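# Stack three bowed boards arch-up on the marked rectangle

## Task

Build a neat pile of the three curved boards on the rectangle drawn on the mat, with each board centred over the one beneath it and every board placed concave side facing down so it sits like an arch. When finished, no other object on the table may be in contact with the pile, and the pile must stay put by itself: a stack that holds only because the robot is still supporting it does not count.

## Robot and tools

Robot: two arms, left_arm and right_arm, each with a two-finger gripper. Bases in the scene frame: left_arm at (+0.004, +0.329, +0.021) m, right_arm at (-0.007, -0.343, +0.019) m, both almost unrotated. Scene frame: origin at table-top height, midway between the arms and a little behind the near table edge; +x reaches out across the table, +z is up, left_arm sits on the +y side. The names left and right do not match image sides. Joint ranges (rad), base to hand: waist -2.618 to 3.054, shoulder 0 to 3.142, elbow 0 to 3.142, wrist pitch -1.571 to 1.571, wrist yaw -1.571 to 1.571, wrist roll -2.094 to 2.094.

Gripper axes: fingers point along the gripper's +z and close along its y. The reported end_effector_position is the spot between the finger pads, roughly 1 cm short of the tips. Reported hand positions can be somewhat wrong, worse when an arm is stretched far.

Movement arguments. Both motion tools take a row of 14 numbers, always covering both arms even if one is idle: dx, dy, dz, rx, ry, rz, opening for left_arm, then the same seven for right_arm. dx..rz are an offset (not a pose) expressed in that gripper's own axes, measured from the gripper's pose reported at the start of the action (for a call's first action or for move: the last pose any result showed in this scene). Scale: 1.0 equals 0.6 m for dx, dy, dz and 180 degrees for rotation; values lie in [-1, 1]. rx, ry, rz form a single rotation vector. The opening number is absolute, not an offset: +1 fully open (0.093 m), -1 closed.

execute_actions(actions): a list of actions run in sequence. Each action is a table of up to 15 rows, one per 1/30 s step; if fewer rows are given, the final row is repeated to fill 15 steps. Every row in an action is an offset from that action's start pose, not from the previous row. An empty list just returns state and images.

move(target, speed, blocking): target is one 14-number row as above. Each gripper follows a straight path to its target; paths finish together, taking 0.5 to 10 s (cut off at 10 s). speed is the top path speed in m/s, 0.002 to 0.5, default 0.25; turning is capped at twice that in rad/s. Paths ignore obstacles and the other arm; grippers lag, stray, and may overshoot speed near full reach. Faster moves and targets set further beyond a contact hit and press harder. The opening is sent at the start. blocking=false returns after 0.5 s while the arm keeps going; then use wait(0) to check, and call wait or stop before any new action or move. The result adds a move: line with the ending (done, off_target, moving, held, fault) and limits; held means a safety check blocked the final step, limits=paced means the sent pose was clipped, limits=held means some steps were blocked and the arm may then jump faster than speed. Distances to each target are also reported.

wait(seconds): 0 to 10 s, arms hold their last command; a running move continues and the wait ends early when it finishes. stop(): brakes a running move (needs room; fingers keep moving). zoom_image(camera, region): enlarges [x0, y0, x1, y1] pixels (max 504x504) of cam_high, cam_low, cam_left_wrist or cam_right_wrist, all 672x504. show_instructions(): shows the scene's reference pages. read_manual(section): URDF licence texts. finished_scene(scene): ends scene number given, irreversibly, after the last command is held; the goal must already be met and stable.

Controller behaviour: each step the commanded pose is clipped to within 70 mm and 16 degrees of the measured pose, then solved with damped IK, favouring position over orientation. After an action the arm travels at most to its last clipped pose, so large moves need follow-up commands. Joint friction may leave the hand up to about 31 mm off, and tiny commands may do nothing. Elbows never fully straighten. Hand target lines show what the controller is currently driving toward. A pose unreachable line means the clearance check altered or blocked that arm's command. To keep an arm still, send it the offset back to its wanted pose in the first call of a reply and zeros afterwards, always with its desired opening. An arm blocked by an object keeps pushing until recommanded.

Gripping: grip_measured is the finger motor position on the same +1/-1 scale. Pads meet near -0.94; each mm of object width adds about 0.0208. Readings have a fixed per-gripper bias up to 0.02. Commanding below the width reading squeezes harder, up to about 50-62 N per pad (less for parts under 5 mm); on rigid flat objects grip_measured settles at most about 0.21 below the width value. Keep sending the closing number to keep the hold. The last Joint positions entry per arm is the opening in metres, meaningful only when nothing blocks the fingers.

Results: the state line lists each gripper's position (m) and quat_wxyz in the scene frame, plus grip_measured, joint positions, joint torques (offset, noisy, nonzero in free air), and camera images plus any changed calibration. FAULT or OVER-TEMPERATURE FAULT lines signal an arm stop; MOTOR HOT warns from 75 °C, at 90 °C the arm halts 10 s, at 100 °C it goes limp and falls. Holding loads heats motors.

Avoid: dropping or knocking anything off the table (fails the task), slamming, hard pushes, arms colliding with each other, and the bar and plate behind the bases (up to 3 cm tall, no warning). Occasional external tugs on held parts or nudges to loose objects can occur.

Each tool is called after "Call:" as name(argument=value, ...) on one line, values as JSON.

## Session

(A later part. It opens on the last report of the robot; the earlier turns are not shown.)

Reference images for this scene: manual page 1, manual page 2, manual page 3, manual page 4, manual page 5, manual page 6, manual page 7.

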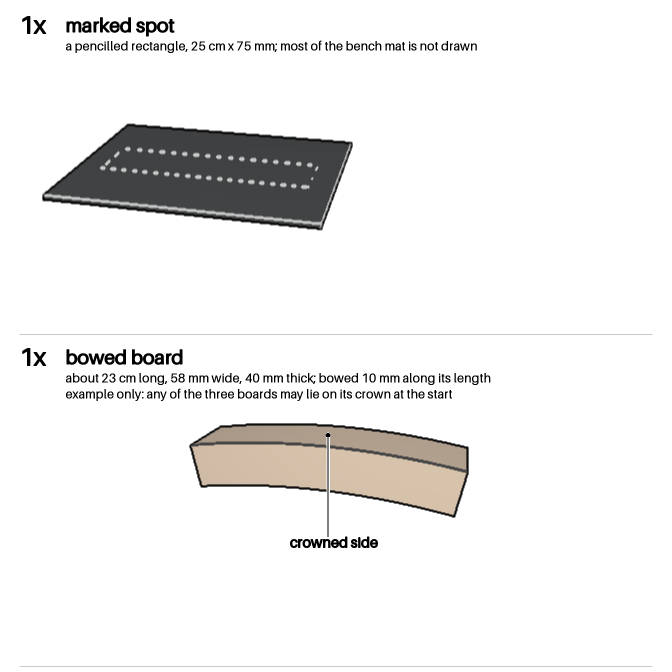

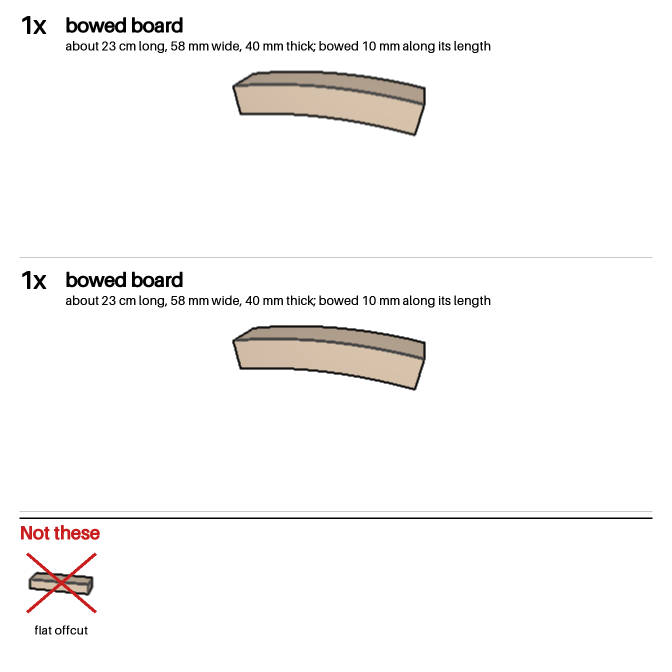

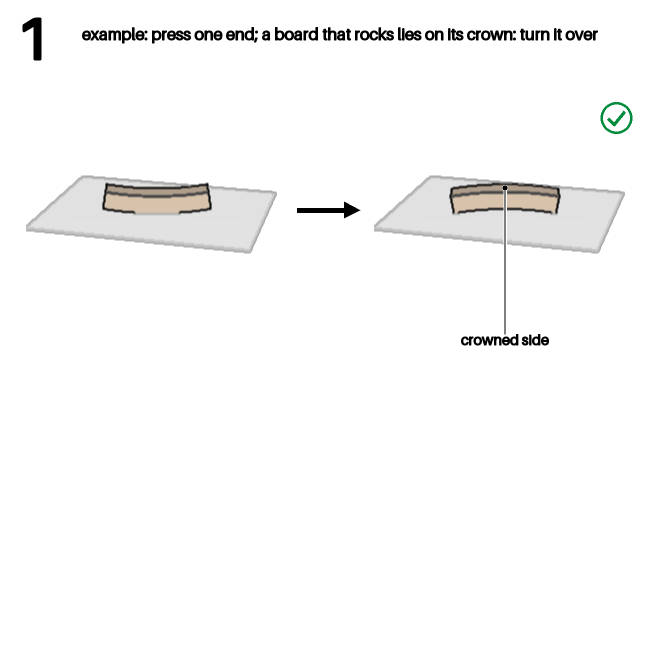

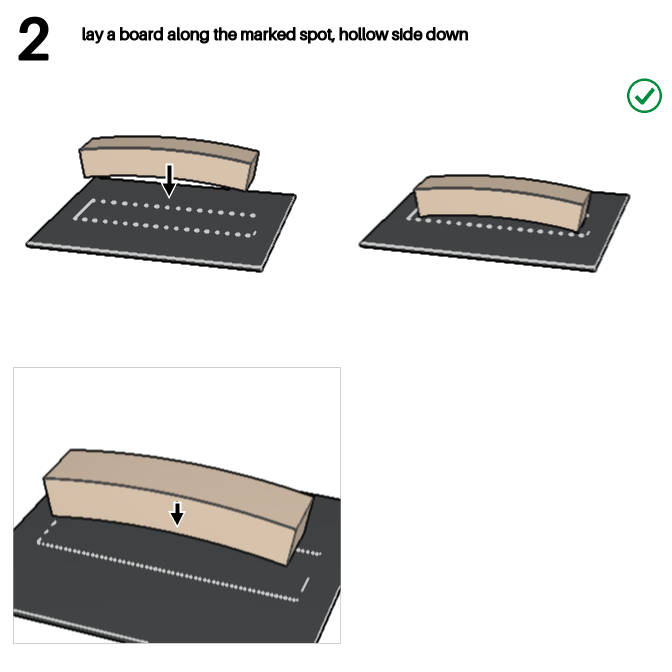

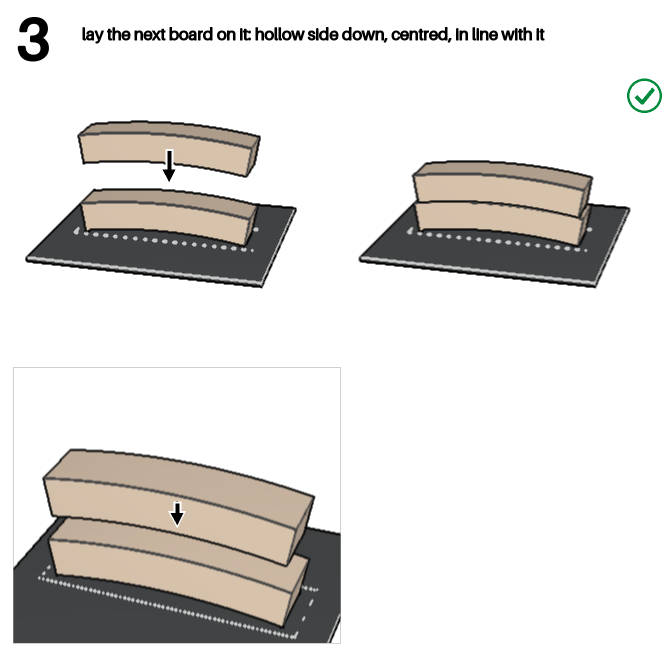

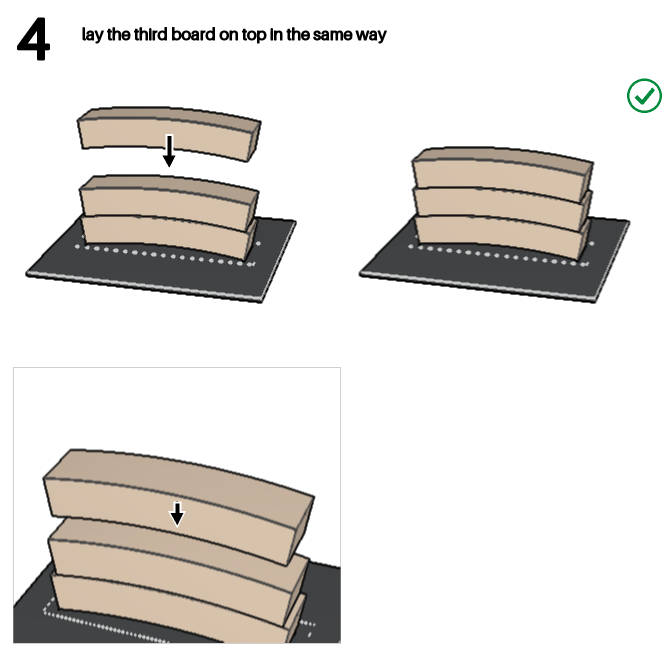

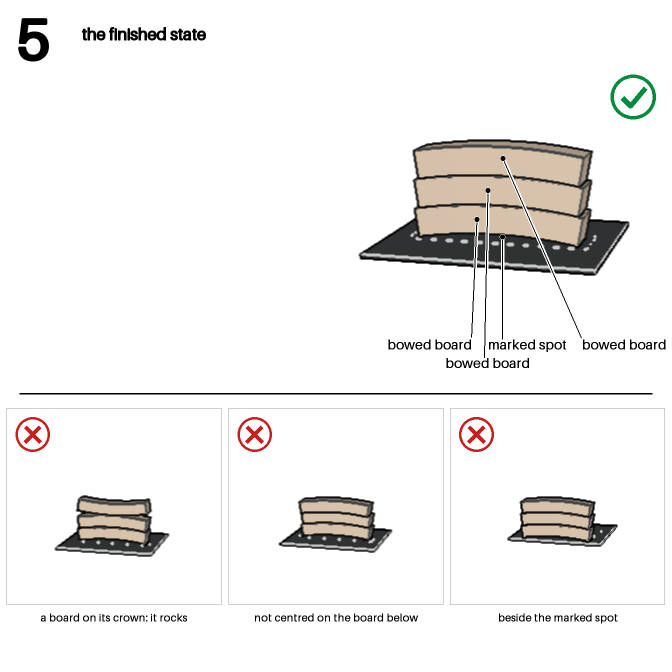

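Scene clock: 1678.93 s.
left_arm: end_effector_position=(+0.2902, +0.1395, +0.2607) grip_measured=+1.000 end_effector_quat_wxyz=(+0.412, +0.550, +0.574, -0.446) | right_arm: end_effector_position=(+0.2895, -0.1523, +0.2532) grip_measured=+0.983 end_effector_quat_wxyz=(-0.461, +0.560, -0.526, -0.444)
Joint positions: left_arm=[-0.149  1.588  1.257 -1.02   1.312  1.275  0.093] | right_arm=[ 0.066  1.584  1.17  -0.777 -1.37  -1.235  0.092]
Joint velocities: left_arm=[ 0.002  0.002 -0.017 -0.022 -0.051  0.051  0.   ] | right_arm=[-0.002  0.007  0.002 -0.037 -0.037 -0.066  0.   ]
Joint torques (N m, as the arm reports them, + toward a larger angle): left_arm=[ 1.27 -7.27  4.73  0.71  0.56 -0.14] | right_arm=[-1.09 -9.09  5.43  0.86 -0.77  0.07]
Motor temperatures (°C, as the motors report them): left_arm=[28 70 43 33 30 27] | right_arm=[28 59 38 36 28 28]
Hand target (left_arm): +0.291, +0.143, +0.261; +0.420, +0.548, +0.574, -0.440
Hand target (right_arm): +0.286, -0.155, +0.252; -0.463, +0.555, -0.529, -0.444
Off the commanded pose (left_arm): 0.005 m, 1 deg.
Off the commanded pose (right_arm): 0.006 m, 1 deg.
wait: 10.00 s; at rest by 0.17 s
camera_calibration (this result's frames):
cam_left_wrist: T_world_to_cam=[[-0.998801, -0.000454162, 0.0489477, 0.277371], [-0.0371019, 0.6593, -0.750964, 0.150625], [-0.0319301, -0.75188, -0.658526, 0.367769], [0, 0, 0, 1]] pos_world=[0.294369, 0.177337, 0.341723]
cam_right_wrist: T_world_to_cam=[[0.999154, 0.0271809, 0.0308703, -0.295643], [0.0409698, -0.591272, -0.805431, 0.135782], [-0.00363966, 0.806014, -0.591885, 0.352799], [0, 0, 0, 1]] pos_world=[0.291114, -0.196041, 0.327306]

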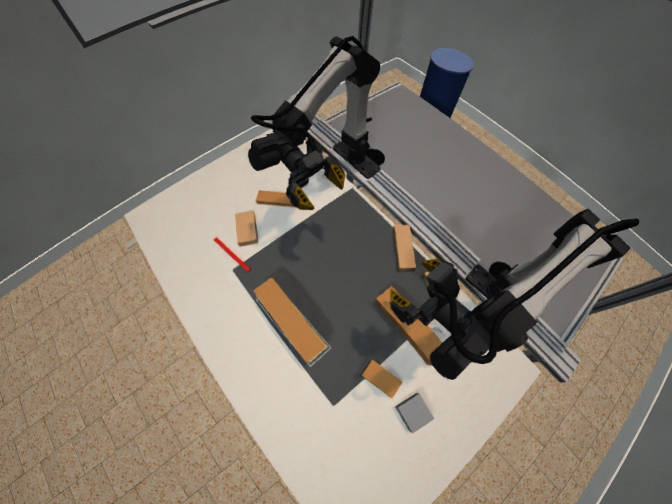

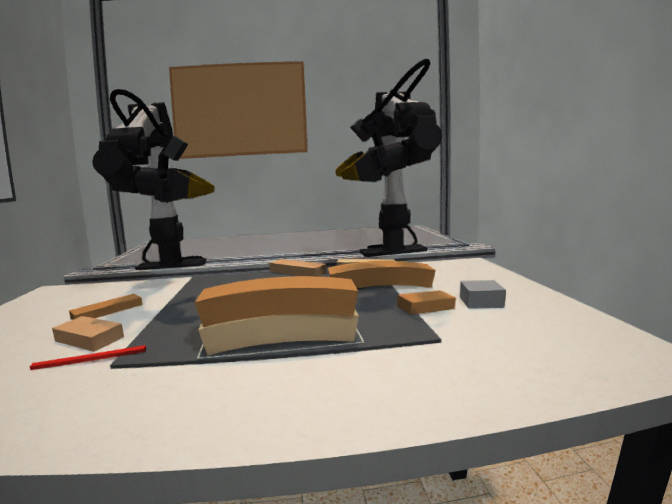

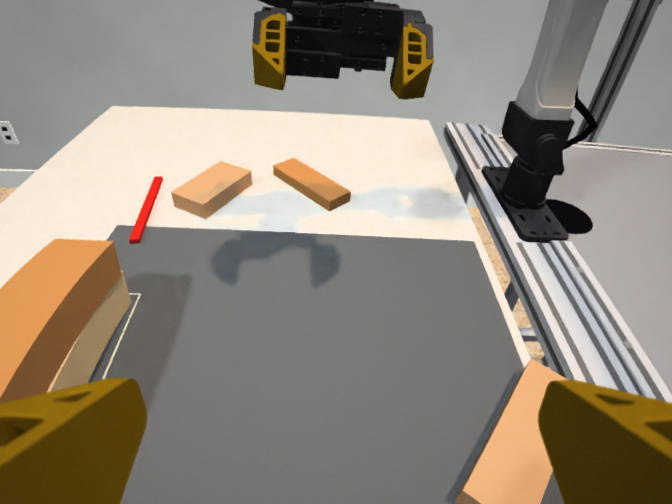

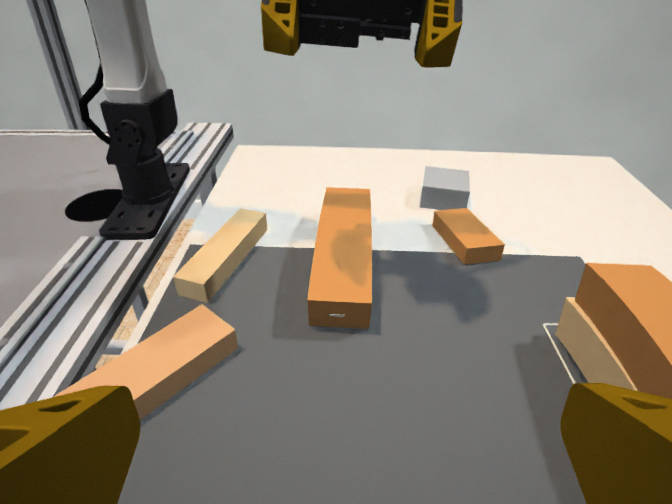

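Call:
wait(seconds=10)

Call:
wait(seconds=10)

Call:
wait(seconds=10)

Call:
wait(seconds=10)

Call:
wait(seconds=10)

Scene clock: 1692.93 s.
left_arm: end_effector_position=(+0.2902, +0.1395, +0.2607) grip_measured=+1.000 end_effector_quat_wxyz=(+0.412, +0.550, +0.574, -0.446) | right_arm: end_effector_position=(+0.2895, -0.1523, +0.2532) grip_measured=+0.983 end_effector_quat_wxyz=(-0.461, +0.560, -0.526, -0.444)
Joint positions: left_arm=[-0.149  1.588  1.257 -1.02   1.312  1.275  0.093] | right_arm=[ 0.066  1.584  1.17  -0.777 -1.37  -1.235  0.092]
Joint velocities: left_arm=[ 0.002 -0.007  0.002  0.022  0.022 -0.037  0.   ] | right_arm=[ 0.002 -0.012  0.007 -0.037  0.051  0.081 -0.   ]
Joint torques (N m, as the arm reports them, + toward a larger angle): left_arm=[ 1.05 -7.24  4.87  0.72  0.59 -0.13] | right_arm=[-0.92 -8.95  5.46  0.93 -0.79  0.06]
Motor temperatures (°C, as the motors report them): left_arm=[28 69 43 33 30 27] | right_arm=[28 58 38 36 28 28]
Hand target (left_arm): +0.291, +0.143, +0.261; +0.420, +0.548, +0.574, -0.440
Hand target (right_arm): +0.286, -0.155, +0.252; -0.463, +0.555, -0.529, -0.444
Off the commanded pose (left_arm): 0.005 m, 1 deg.
Off the commanded pose (right_arm): 0.006 m, 1 deg.
wait: 10.00 s; at rest from the start
camera_calibration (this result's frames):
cam_left_wrist: T_world_to_cam=[[-0.998801, -0.000454162, 0.0489477, 0.277371], [-0.0371019, 0.6593, -0.750964, 0.150625], [-0.0319301, -0.75188, -0.658526, 0.367769], [0, 0, 0, 1]] pos_world=[0.294369, 0.177337, 0.341723]
cam_right_wrist: T_world_to_cam=[[0.999154, 0.0271809, 0.0308703, -0.295643], [0.0409698, -0.591272, -0.805431, 0.135782], [-0.00363966, 0.806014, -0.591885, 0.352799], [0, 0, 0, 1]] pos_world=[0.291114, -0.196041, 0.327306]

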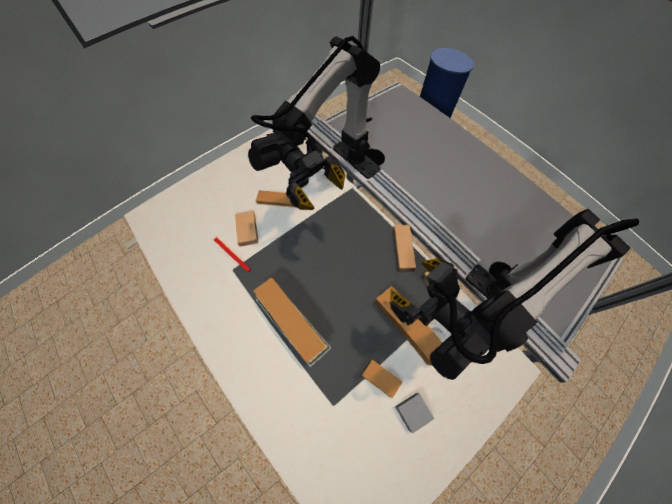

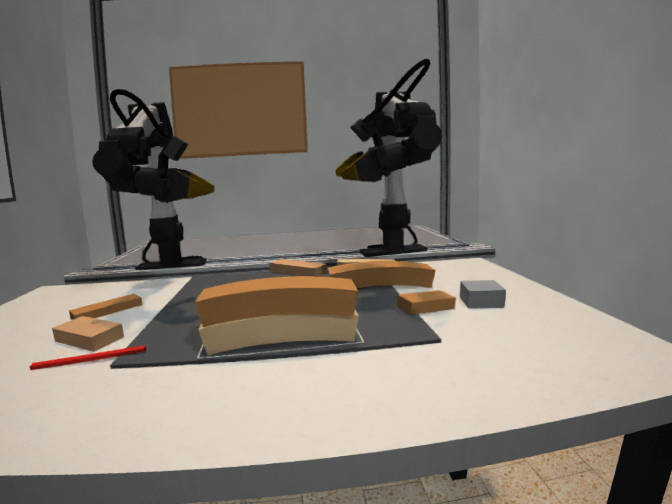

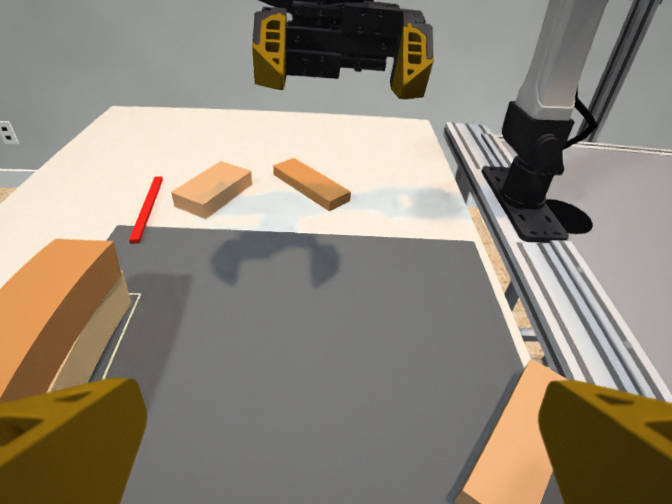

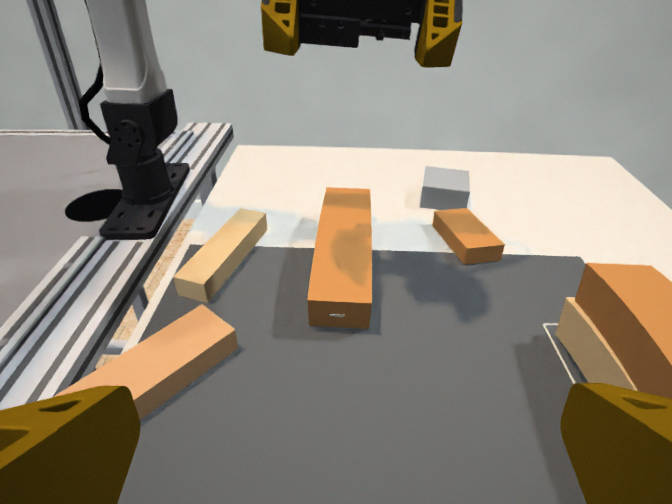

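Scene clock: 1702.93 s.
left_arm: end_effector_position=(+0.2902, +0.1395, +0.2607) grip_measured=+1.000 end_effector_quat_wxyz=(+0.412, +0.550, +0.574, -0.446) | right_arm: end_effector_position=(+0.2895, -0.1523, +0.2532) grip_measured=+0.983 end_effector_quat_wxyz=(-0.461, +0.560, -0.526, -0.444)
Joint positions: left_arm=[-0.149  1.588  1.257 -1.02   1.312  1.275  0.093] | right_arm=[ 0.066  1.584  1.17  -0.777 -1.37  -1.235  0.092]
Joint velocities: left_arm=[-0.002 -0.002 -0.007  0.022  0.022  0.007  0.   ] | right_arm=[ 0.017 -0.002  0.002  0.051 -0.007 -0.037 -0.   ]
Joint torques (N m, as the arm reports them, + toward a larger angle): left_arm=[ 1.02 -7.24  4.89  0.75  0.56 -0.18] | right_arm=[-0.88 -9.06  5.44  0.94 -0.76  0.04]
Motor temperatures (°C, as the motors report them): left_arm=[28 68 43 33 30 27] | right_arm=[28 57 38 36 28 28]
Hand target (left_arm): +0.291, +0.143, +0.261; +0.420, +0.548, +0.574, -0.440
Hand target (right_arm): +0.286, -0.155, +0.252; -0.463, +0.555, -0.529, -0.444
Off the commanded pose (left_arm): 0.005 m, 1 deg.
Off the commanded pose (right_arm): 0.006 m, 1 deg.
wait: 10.00 s; at rest by 0.17 s
camera_calibration (this result's frames):
cam_left_wrist: T_world_to_cam=[[-0.998801, -0.000454162, 0.0489477, 0.277371], [-0.0371019, 0.6593, -0.750964, 0.150625], [-0.0319301, -0.75188, -0.658526, 0.367769], [0, 0, 0, 1]] pos_world=[0.294369, 0.177337, 0.341723]
cam_right_wrist: T_world_to_cam=[[0.999154, 0.0271809, 0.0308703, -0.295643], [0.0409698, -0.591272, -0.805431, 0.135782], [-0.00363966, 0.806014, -0.591885, 0.352799], [0, 0, 0, 1]] pos_world=[0.291114, -0.196041, 0.327306]

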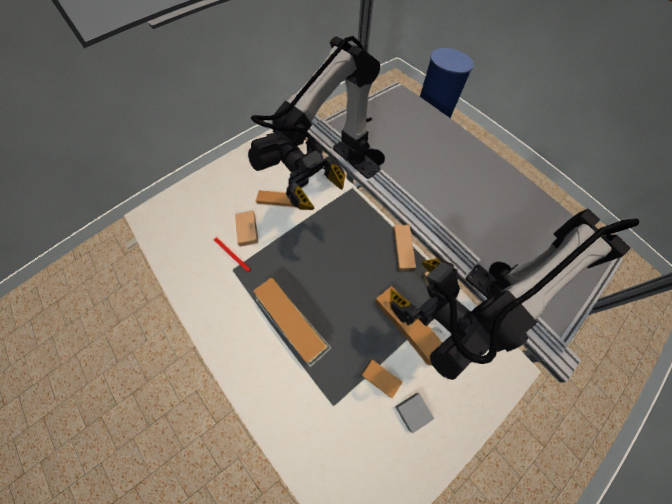

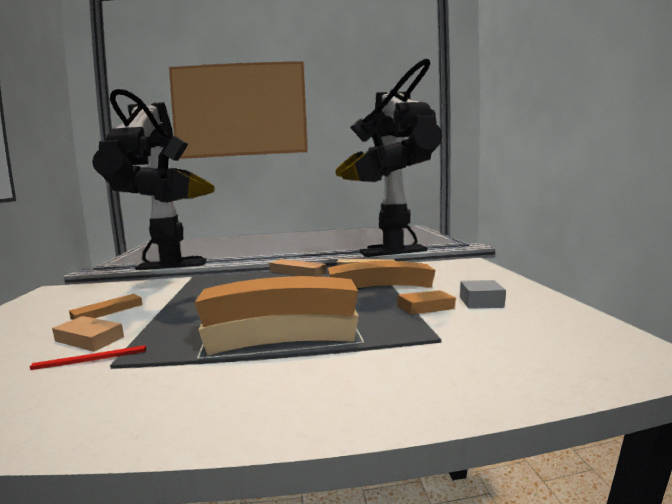

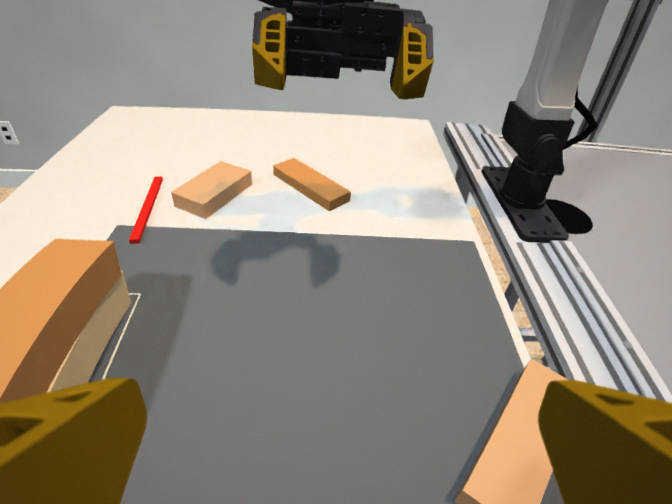

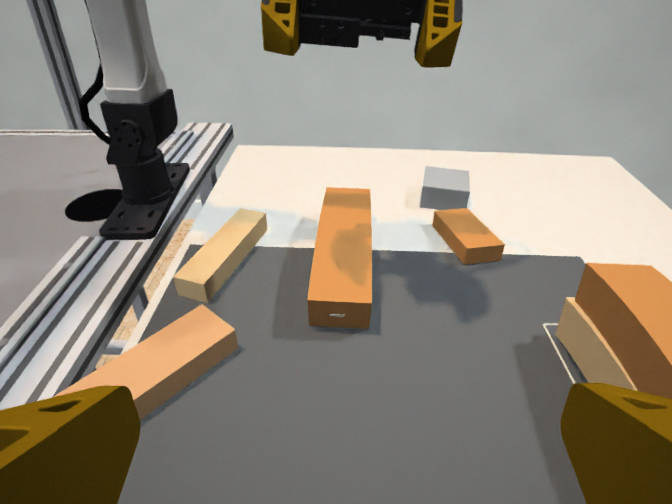

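Scene clock: 1712.93 s.
left_arm: end_effector_position=(+0.2902, +0.1395, +0.2607) grip_measured=+1.000 end_effector_quat_wxyz=(+0.412, +0.550, +0.574, -0.446) | right_arm: end_effector_position=(+0.2895, -0.1523, +0.2532) grip_measured=+0.983 end_effector_quat_wxyz=(-0.461, +0.560, -0.526, -0.444)
Joint positions: left_arm=[-0.149  1.588  1.257 -1.02   1.312  1.275  0.093] | right_arm=[ 0.066  1.584  1.17  -0.777 -1.37  -1.235  0.092]
Joint velocities: left_arm=[-0.002 -0.007 -0.002 -0.051  0.037  0.037  0.   ] | right_arm=[ 0.012  0.002 -0.022 -0.022 -0.022  0.007  0.   ]
Joint torques (N m, as the arm reports them, + toward a larger angle): left_arm=[ 1.08 -7.45  4.9   0.72  0.54 -0.12] | right_arm=[-1.02 -9.3   5.47  0.9  -0.77  0.05]
Motor temperatures (°C, as the motors report them): left_arm=[28 67 42 33 30 27] | right_arm=[28 57 38 36 28 28]
Hand target (left_arm): +0.291, +0.143, +0.261; +0.420, +0.548, +0.574, -0.440
Hand target (right_arm): +0.286, -0.155, +0.252; -0.463, +0.555, -0.529, -0.444
Off the commanded pose (left_arm): 0.005 m, 1 deg.
Off the commanded pose (right_arm): 0.006 m, 1 deg.
wait: 10.00 s; at rest by 0.17 s
camera_calibration (this result's frames):
cam_left_wrist: T_world_to_cam=[[-0.998801, -0.000454162, 0.0489477, 0.277371], [-0.0371019, 0.6593, -0.750964, 0.150625], [-0.0319301, -0.75188, -0.658526, 0.367769], [0, 0, 0, 1]] pos_world=[0.294369, 0.177337, 0.341723]
cam_right_wrist: T_world_to_cam=[[0.999154, 0.0271809, 0.0308703, -0.295643], [0.0409698, -0.591272, -0.805431, 0.135782], [-0.00363966, 0.806014, -0.591885, 0.352799], [0, 0, 0, 1]] pos_world=[0.291114, -0.196041, 0.327306]

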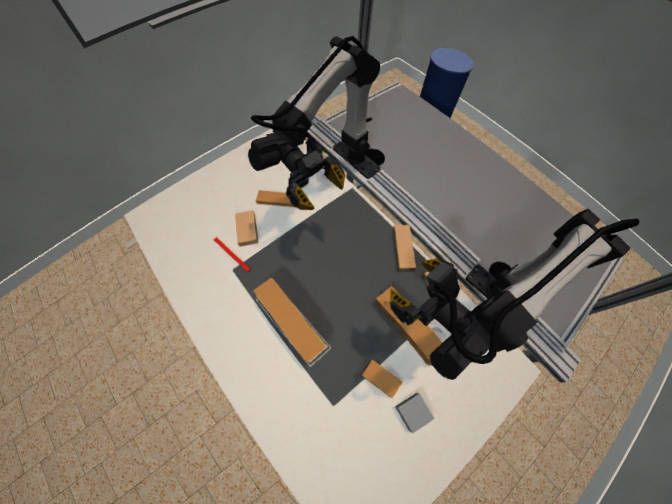

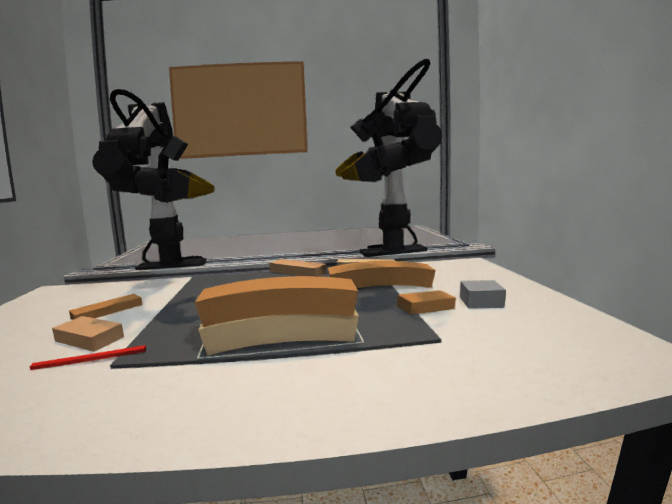

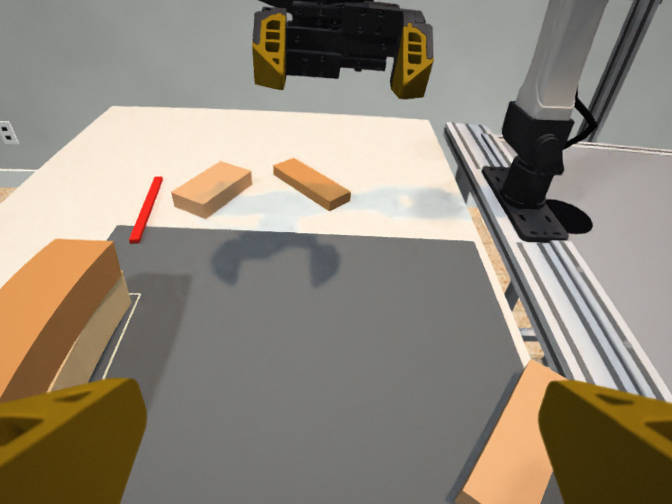

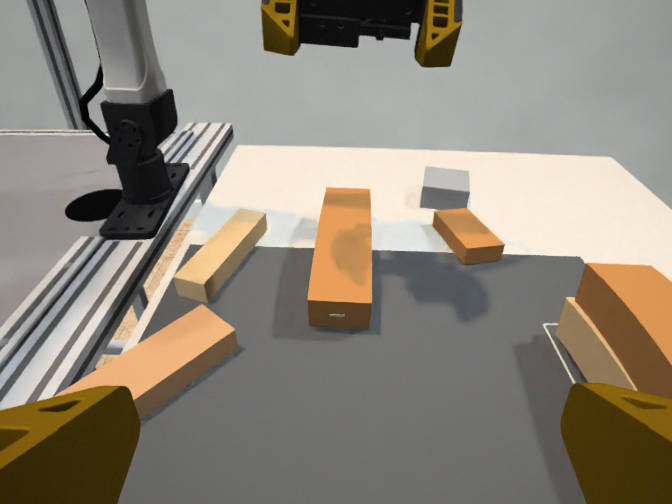

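Scene clock: 1722.93 s.
left_arm: end_effector_position=(+0.2902, +0.1395, +0.2607) grip_measured=+1.000 end_effector_quat_wxyz=(+0.412, +0.550, +0.574, -0.446) | right_arm: end_effector_position=(+0.2895, -0.1523, +0.2532) grip_measured=+0.983 end_effector_quat_wxyz=(-0.461, +0.560, -0.526, -0.444)
Joint positions: left_arm=[-0.149  1.588  1.257 -1.02   1.312  1.275  0.093] | right_arm=[ 0.066  1.584  1.17  -0.777 -1.37  -1.235  0.092]
Joint velocities: left_arm=[ 0.017  0.012 -0.012 -0.007 -0.007 -0.007  0.   ] | right_arm=[-0.017 -0.002  0.002  0.007  0.037  0.007 -0.001]
Joint torques (N m, as the arm reports them, + toward a larger angle): left_arm=[ 1.1  -7.43  4.9   0.73  0.54 -0.15] | right_arm=[-1.23 -9.04  5.25  0.92 -0.79  0.06]
Motor temperatures (°C, as the motors report them): left_arm=[28 67 42 33 30 27] | right_arm=[28 56 38 36 28 28]
Hand target (left_arm): +0.291, +0.143, +0.261; +0.420, +0.548, +0.574, -0.440
Hand target (right_arm): +0.286, -0.155, +0.252; -0.463, +0.555, -0.529, -0.444
Off the commanded pose (left_arm): 0.005 m, 1 deg.
Off the commanded pose (right_arm): 0.006 m, 1 deg.
wait: 10.00 s; at rest by 0.17 s
camera_calibration (this result's frames):
cam_left_wrist: T_world_to_cam=[[-0.998801, -0.000454162, 0.0489477, 0.277371], [-0.0371019, 0.6593, -0.750964, 0.150625], [-0.0319301, -0.75188, -0.658526, 0.367769], [0, 0, 0, 1]] pos_world=[0.294369, 0.177337, 0.341723]
cam_right_wrist: T_world_to_cam=[[0.999154, 0.0271809, 0.0308703, -0.295643], [0.0409698, -0.591272, -0.805431, 0.135782], [-0.00363966, 0.806014, -0.591885, 0.352799], [0, 0, 0, 1]] pos_world=[0.291114, -0.196041, 0.327306]

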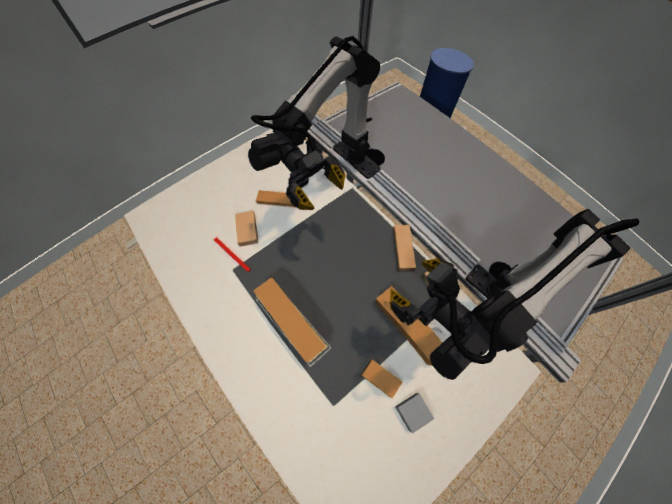

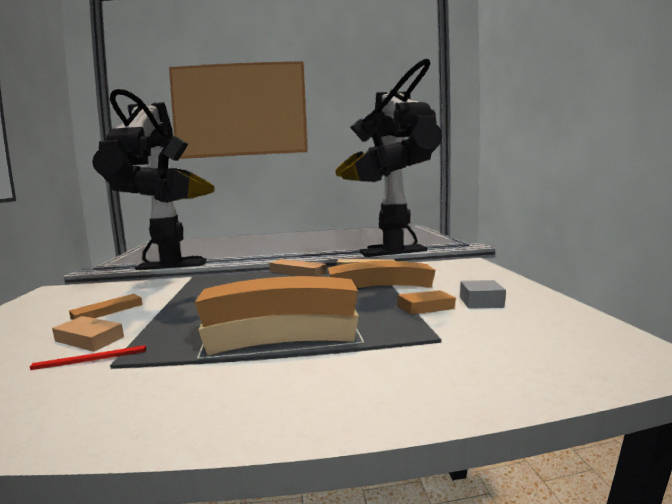

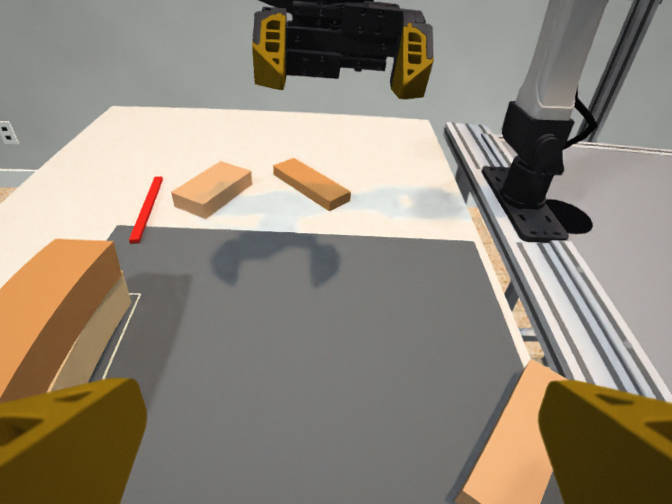

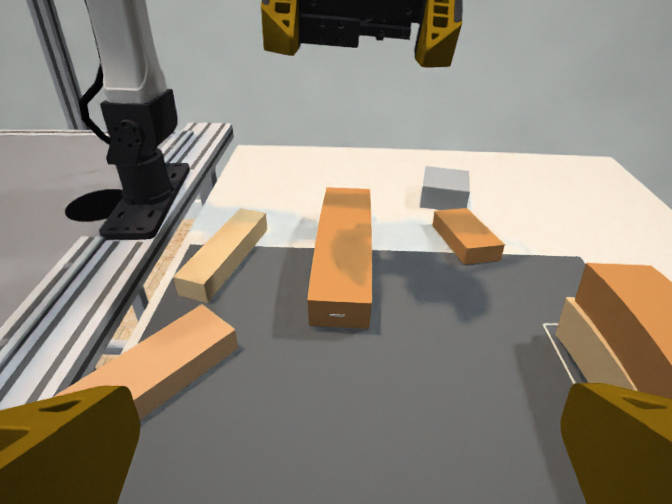

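Scene clock: 1732.93 s.
left_arm: end_effector_position=(+0.2902, +0.1395, +0.2607) grip_measured=+1.000 end_effector_quat_wxyz=(+0.412, +0.550, +0.574, -0.446) | right_arm: end_effector_position=(+0.2895, -0.1523, +0.2532) grip_measured=+0.983 end_effector_quat_wxyz=(-0.461, +0.560, -0.526, -0.444)
Joint positions: left_arm=[-0.149  1.588  1.257 -1.02   1.312  1.275  0.093] | right_arm=[ 0.066  1.584  1.17  -0.777 -1.37  -1.235  0.092]
Joint velocities: left_arm=[-0.017 -0.007 -0.032 -0.022 -0.022 -0.007  0.   ] | right_arm=[-0.002 -0.002 -0.007 -0.022 -0.022  0.037 -0.001]
Joint torques (N m, as the arm reports them, + toward a larger angle): left_arm=[ 1.1  -7.3   4.93  0.77  0.6  -0.19] | right_arm=[-0.71 -9.17  5.49  0.87 -0.79  0.07]
Motor temperatures (°C, as the motors report them): left_arm=[28 66 42 33 30 27] | right_arm=[28 56 38 36 28 28]
Hand target (left_arm): +0.291, +0.143, +0.261; +0.420, +0.548, +0.574, -0.440
Hand target (right_arm): +0.286, -0.155, +0.252; -0.463, +0.555, -0.529, -0.444
Off the commanded pose (left_arm): 0.005 m, 1 deg.
Off the commanded pose (right_arm): 0.006 m, 1 deg.
wait: 10.00 s; at rest by 0.17 s
camera_calibration (this result's frames):
cam_left_wrist: T_world_to_cam=[[-0.998801, -0.000454162, 0.0489477, 0.277371], [-0.0371019, 0.6593, -0.750964, 0.150625], [-0.0319301, -0.75188, -0.658526, 0.367769], [0, 0, 0, 1]] pos_world=[0.294369, 0.177337, 0.341723]
cam_right_wrist: T_world_to_cam=[[0.999154, 0.0271809, 0.0308703, -0.295643], [0.0409698, -0.591272, -0.805431, 0.135782], [-0.00363966, 0.806014, -0.591885, 0.352799], [0, 0, 0, 1]] pos_world=[0.291114, -0.196041, 0.327306]

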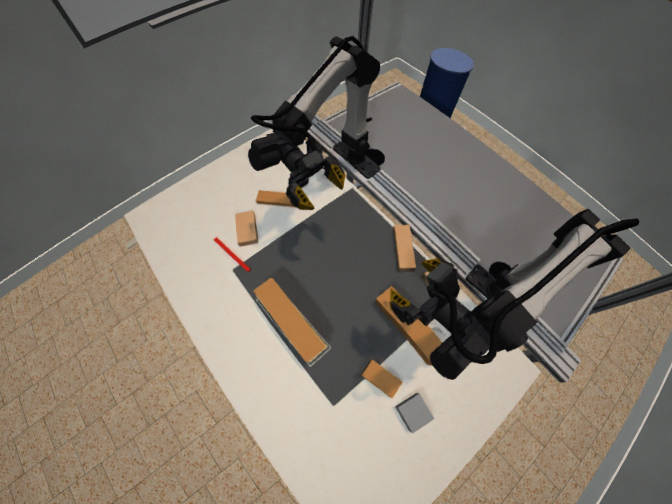

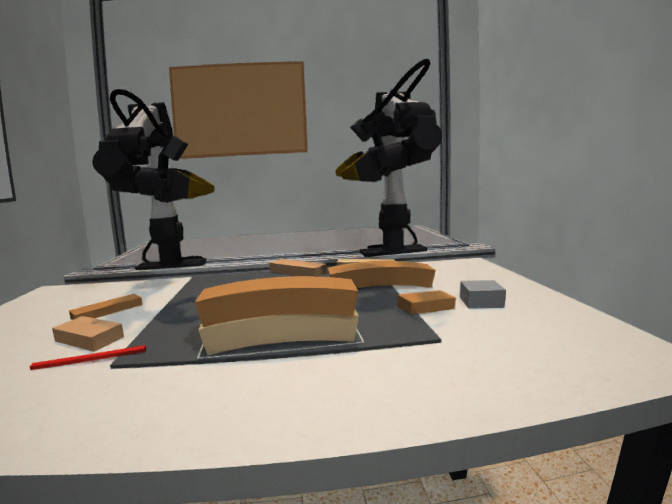

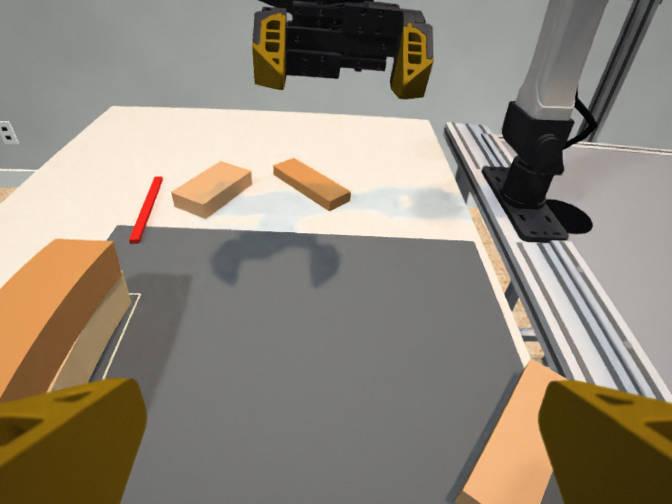

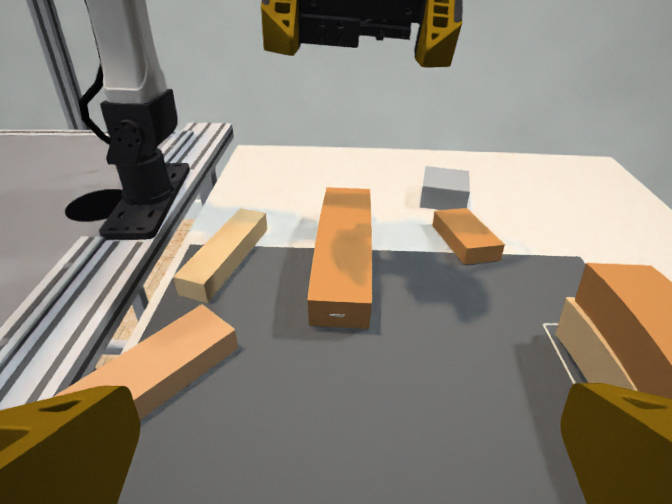

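Call:
move(target=[0.161,0.426,0.124,0,0,0.015,1, 0.1525,-0.425,0.137,0.009,0,0.01,1], speed=0.15)

Scene clock: 1739.30 s.
left_arm: end_effector_position=(+0.5425, +0.0974, +0.1329) grip_measured=+1.000 end_effector_quat_wxyz=(+0.427, +0.558, +0.564, -0.433) | right_arm: end_effector_position=(+0.5479, -0.0884, +0.1815) grip_measured=+0.983 end_effector_quat_wxyz=(-0.481, +0.548, -0.528, -0.435)
Joint positions: left_arm=[-0.194  2.712  2.459 -0.878  1.295  1.098  0.093] | right_arm=[ 0.14   2.62   2.356 -0.455 -1.318 -0.774  0.092]
Joint velocities: left_arm=[ 0.012  0.056  0.071 -0.227 -0.037  0.037  0.   ] | right_arm=[-0.012  0.032  0.037 -0.051  0.007 -0.007 -0.001]
Joint torques (N m, as the arm reports them, + toward a larger angle): left_arm=[ -0.8  -13.67   8.13   0.67   0.47  -0.04] | right_arm=[  0.56 -14.83   8.86   1.15  -0.47  -0.03]
Motor temperatures (°C, as the motors report them): left_arm=[28 67 43 33 30 27] | right_arm=[28 56 38 36 28 28]
Hand target (left_arm): +0.540, +0.092, +0.135; +0.424, +0.562, +0.562, -0.435
Hand target (right_arm): +0.546, -0.083, +0.161; -0.463, +0.544, -0.540, -0.444
Off the commanded pose (left_arm): 0.006 m, 1 deg.
Off the commanded pose (right_arm): 0.021 m, 3 deg.
move: off_target (right_arm)
camera_calibration (this result's frames):
cam_left_wrist: T_world_to_cam=[[-0.999989, -0.00450513, 0.00160146, 0.542889], [-0.00416527, 0.65637, -0.754428, 0.0746527], [0.00234765, -0.754426, -0.656381, 0.241371], [0, 0, 0, 1]] pos_world=[0.542627, 0.135543, 0.213882]
cam_right_wrist: T_world_to_cam=[[0.998677, -0.0136276, 0.0495834, -0.560067], [0.0326827, -0.576216, -0.816644, 0.113162], [0.0396996, 0.817184, -0.575008, 0.23397], [0, 0, 0, 1]] pos_world=[0.546339, -0.133623, 0.254718]

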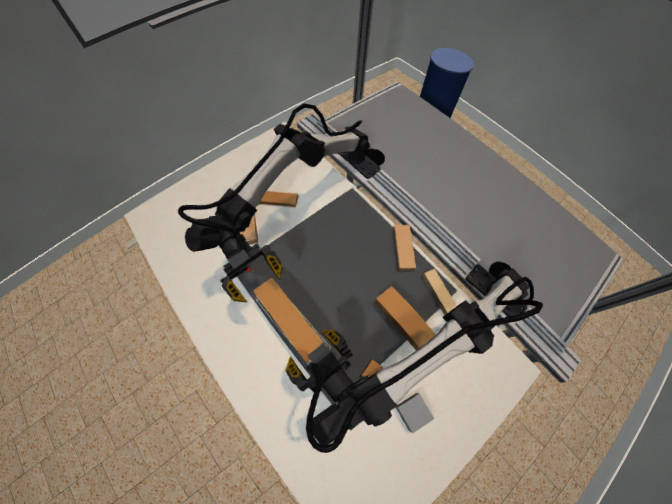

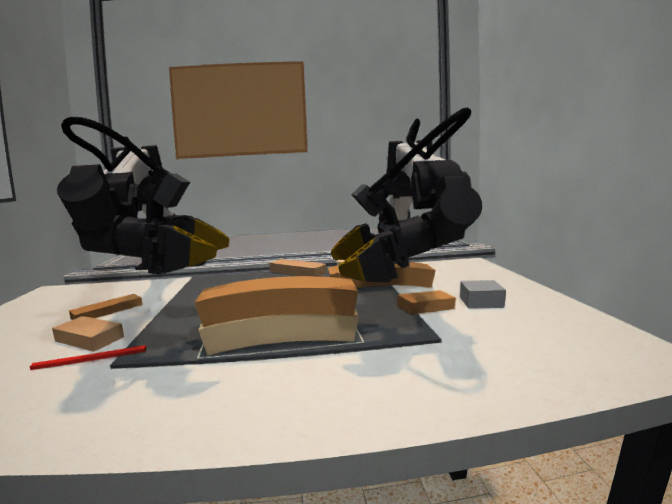

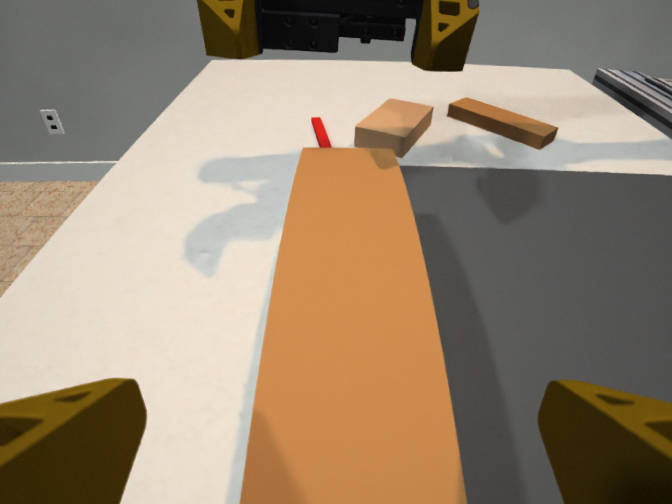

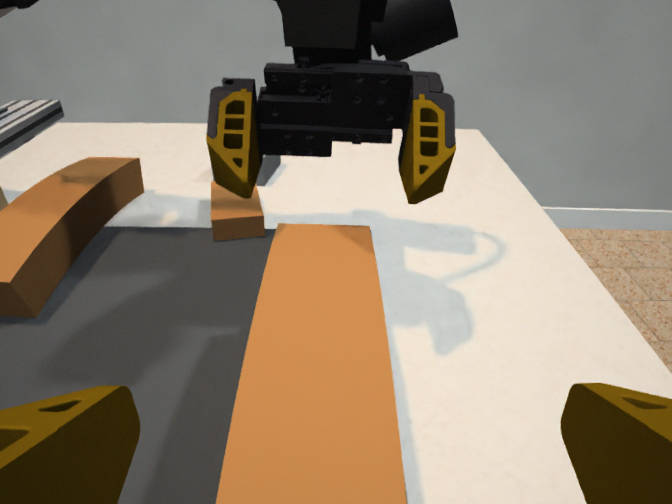

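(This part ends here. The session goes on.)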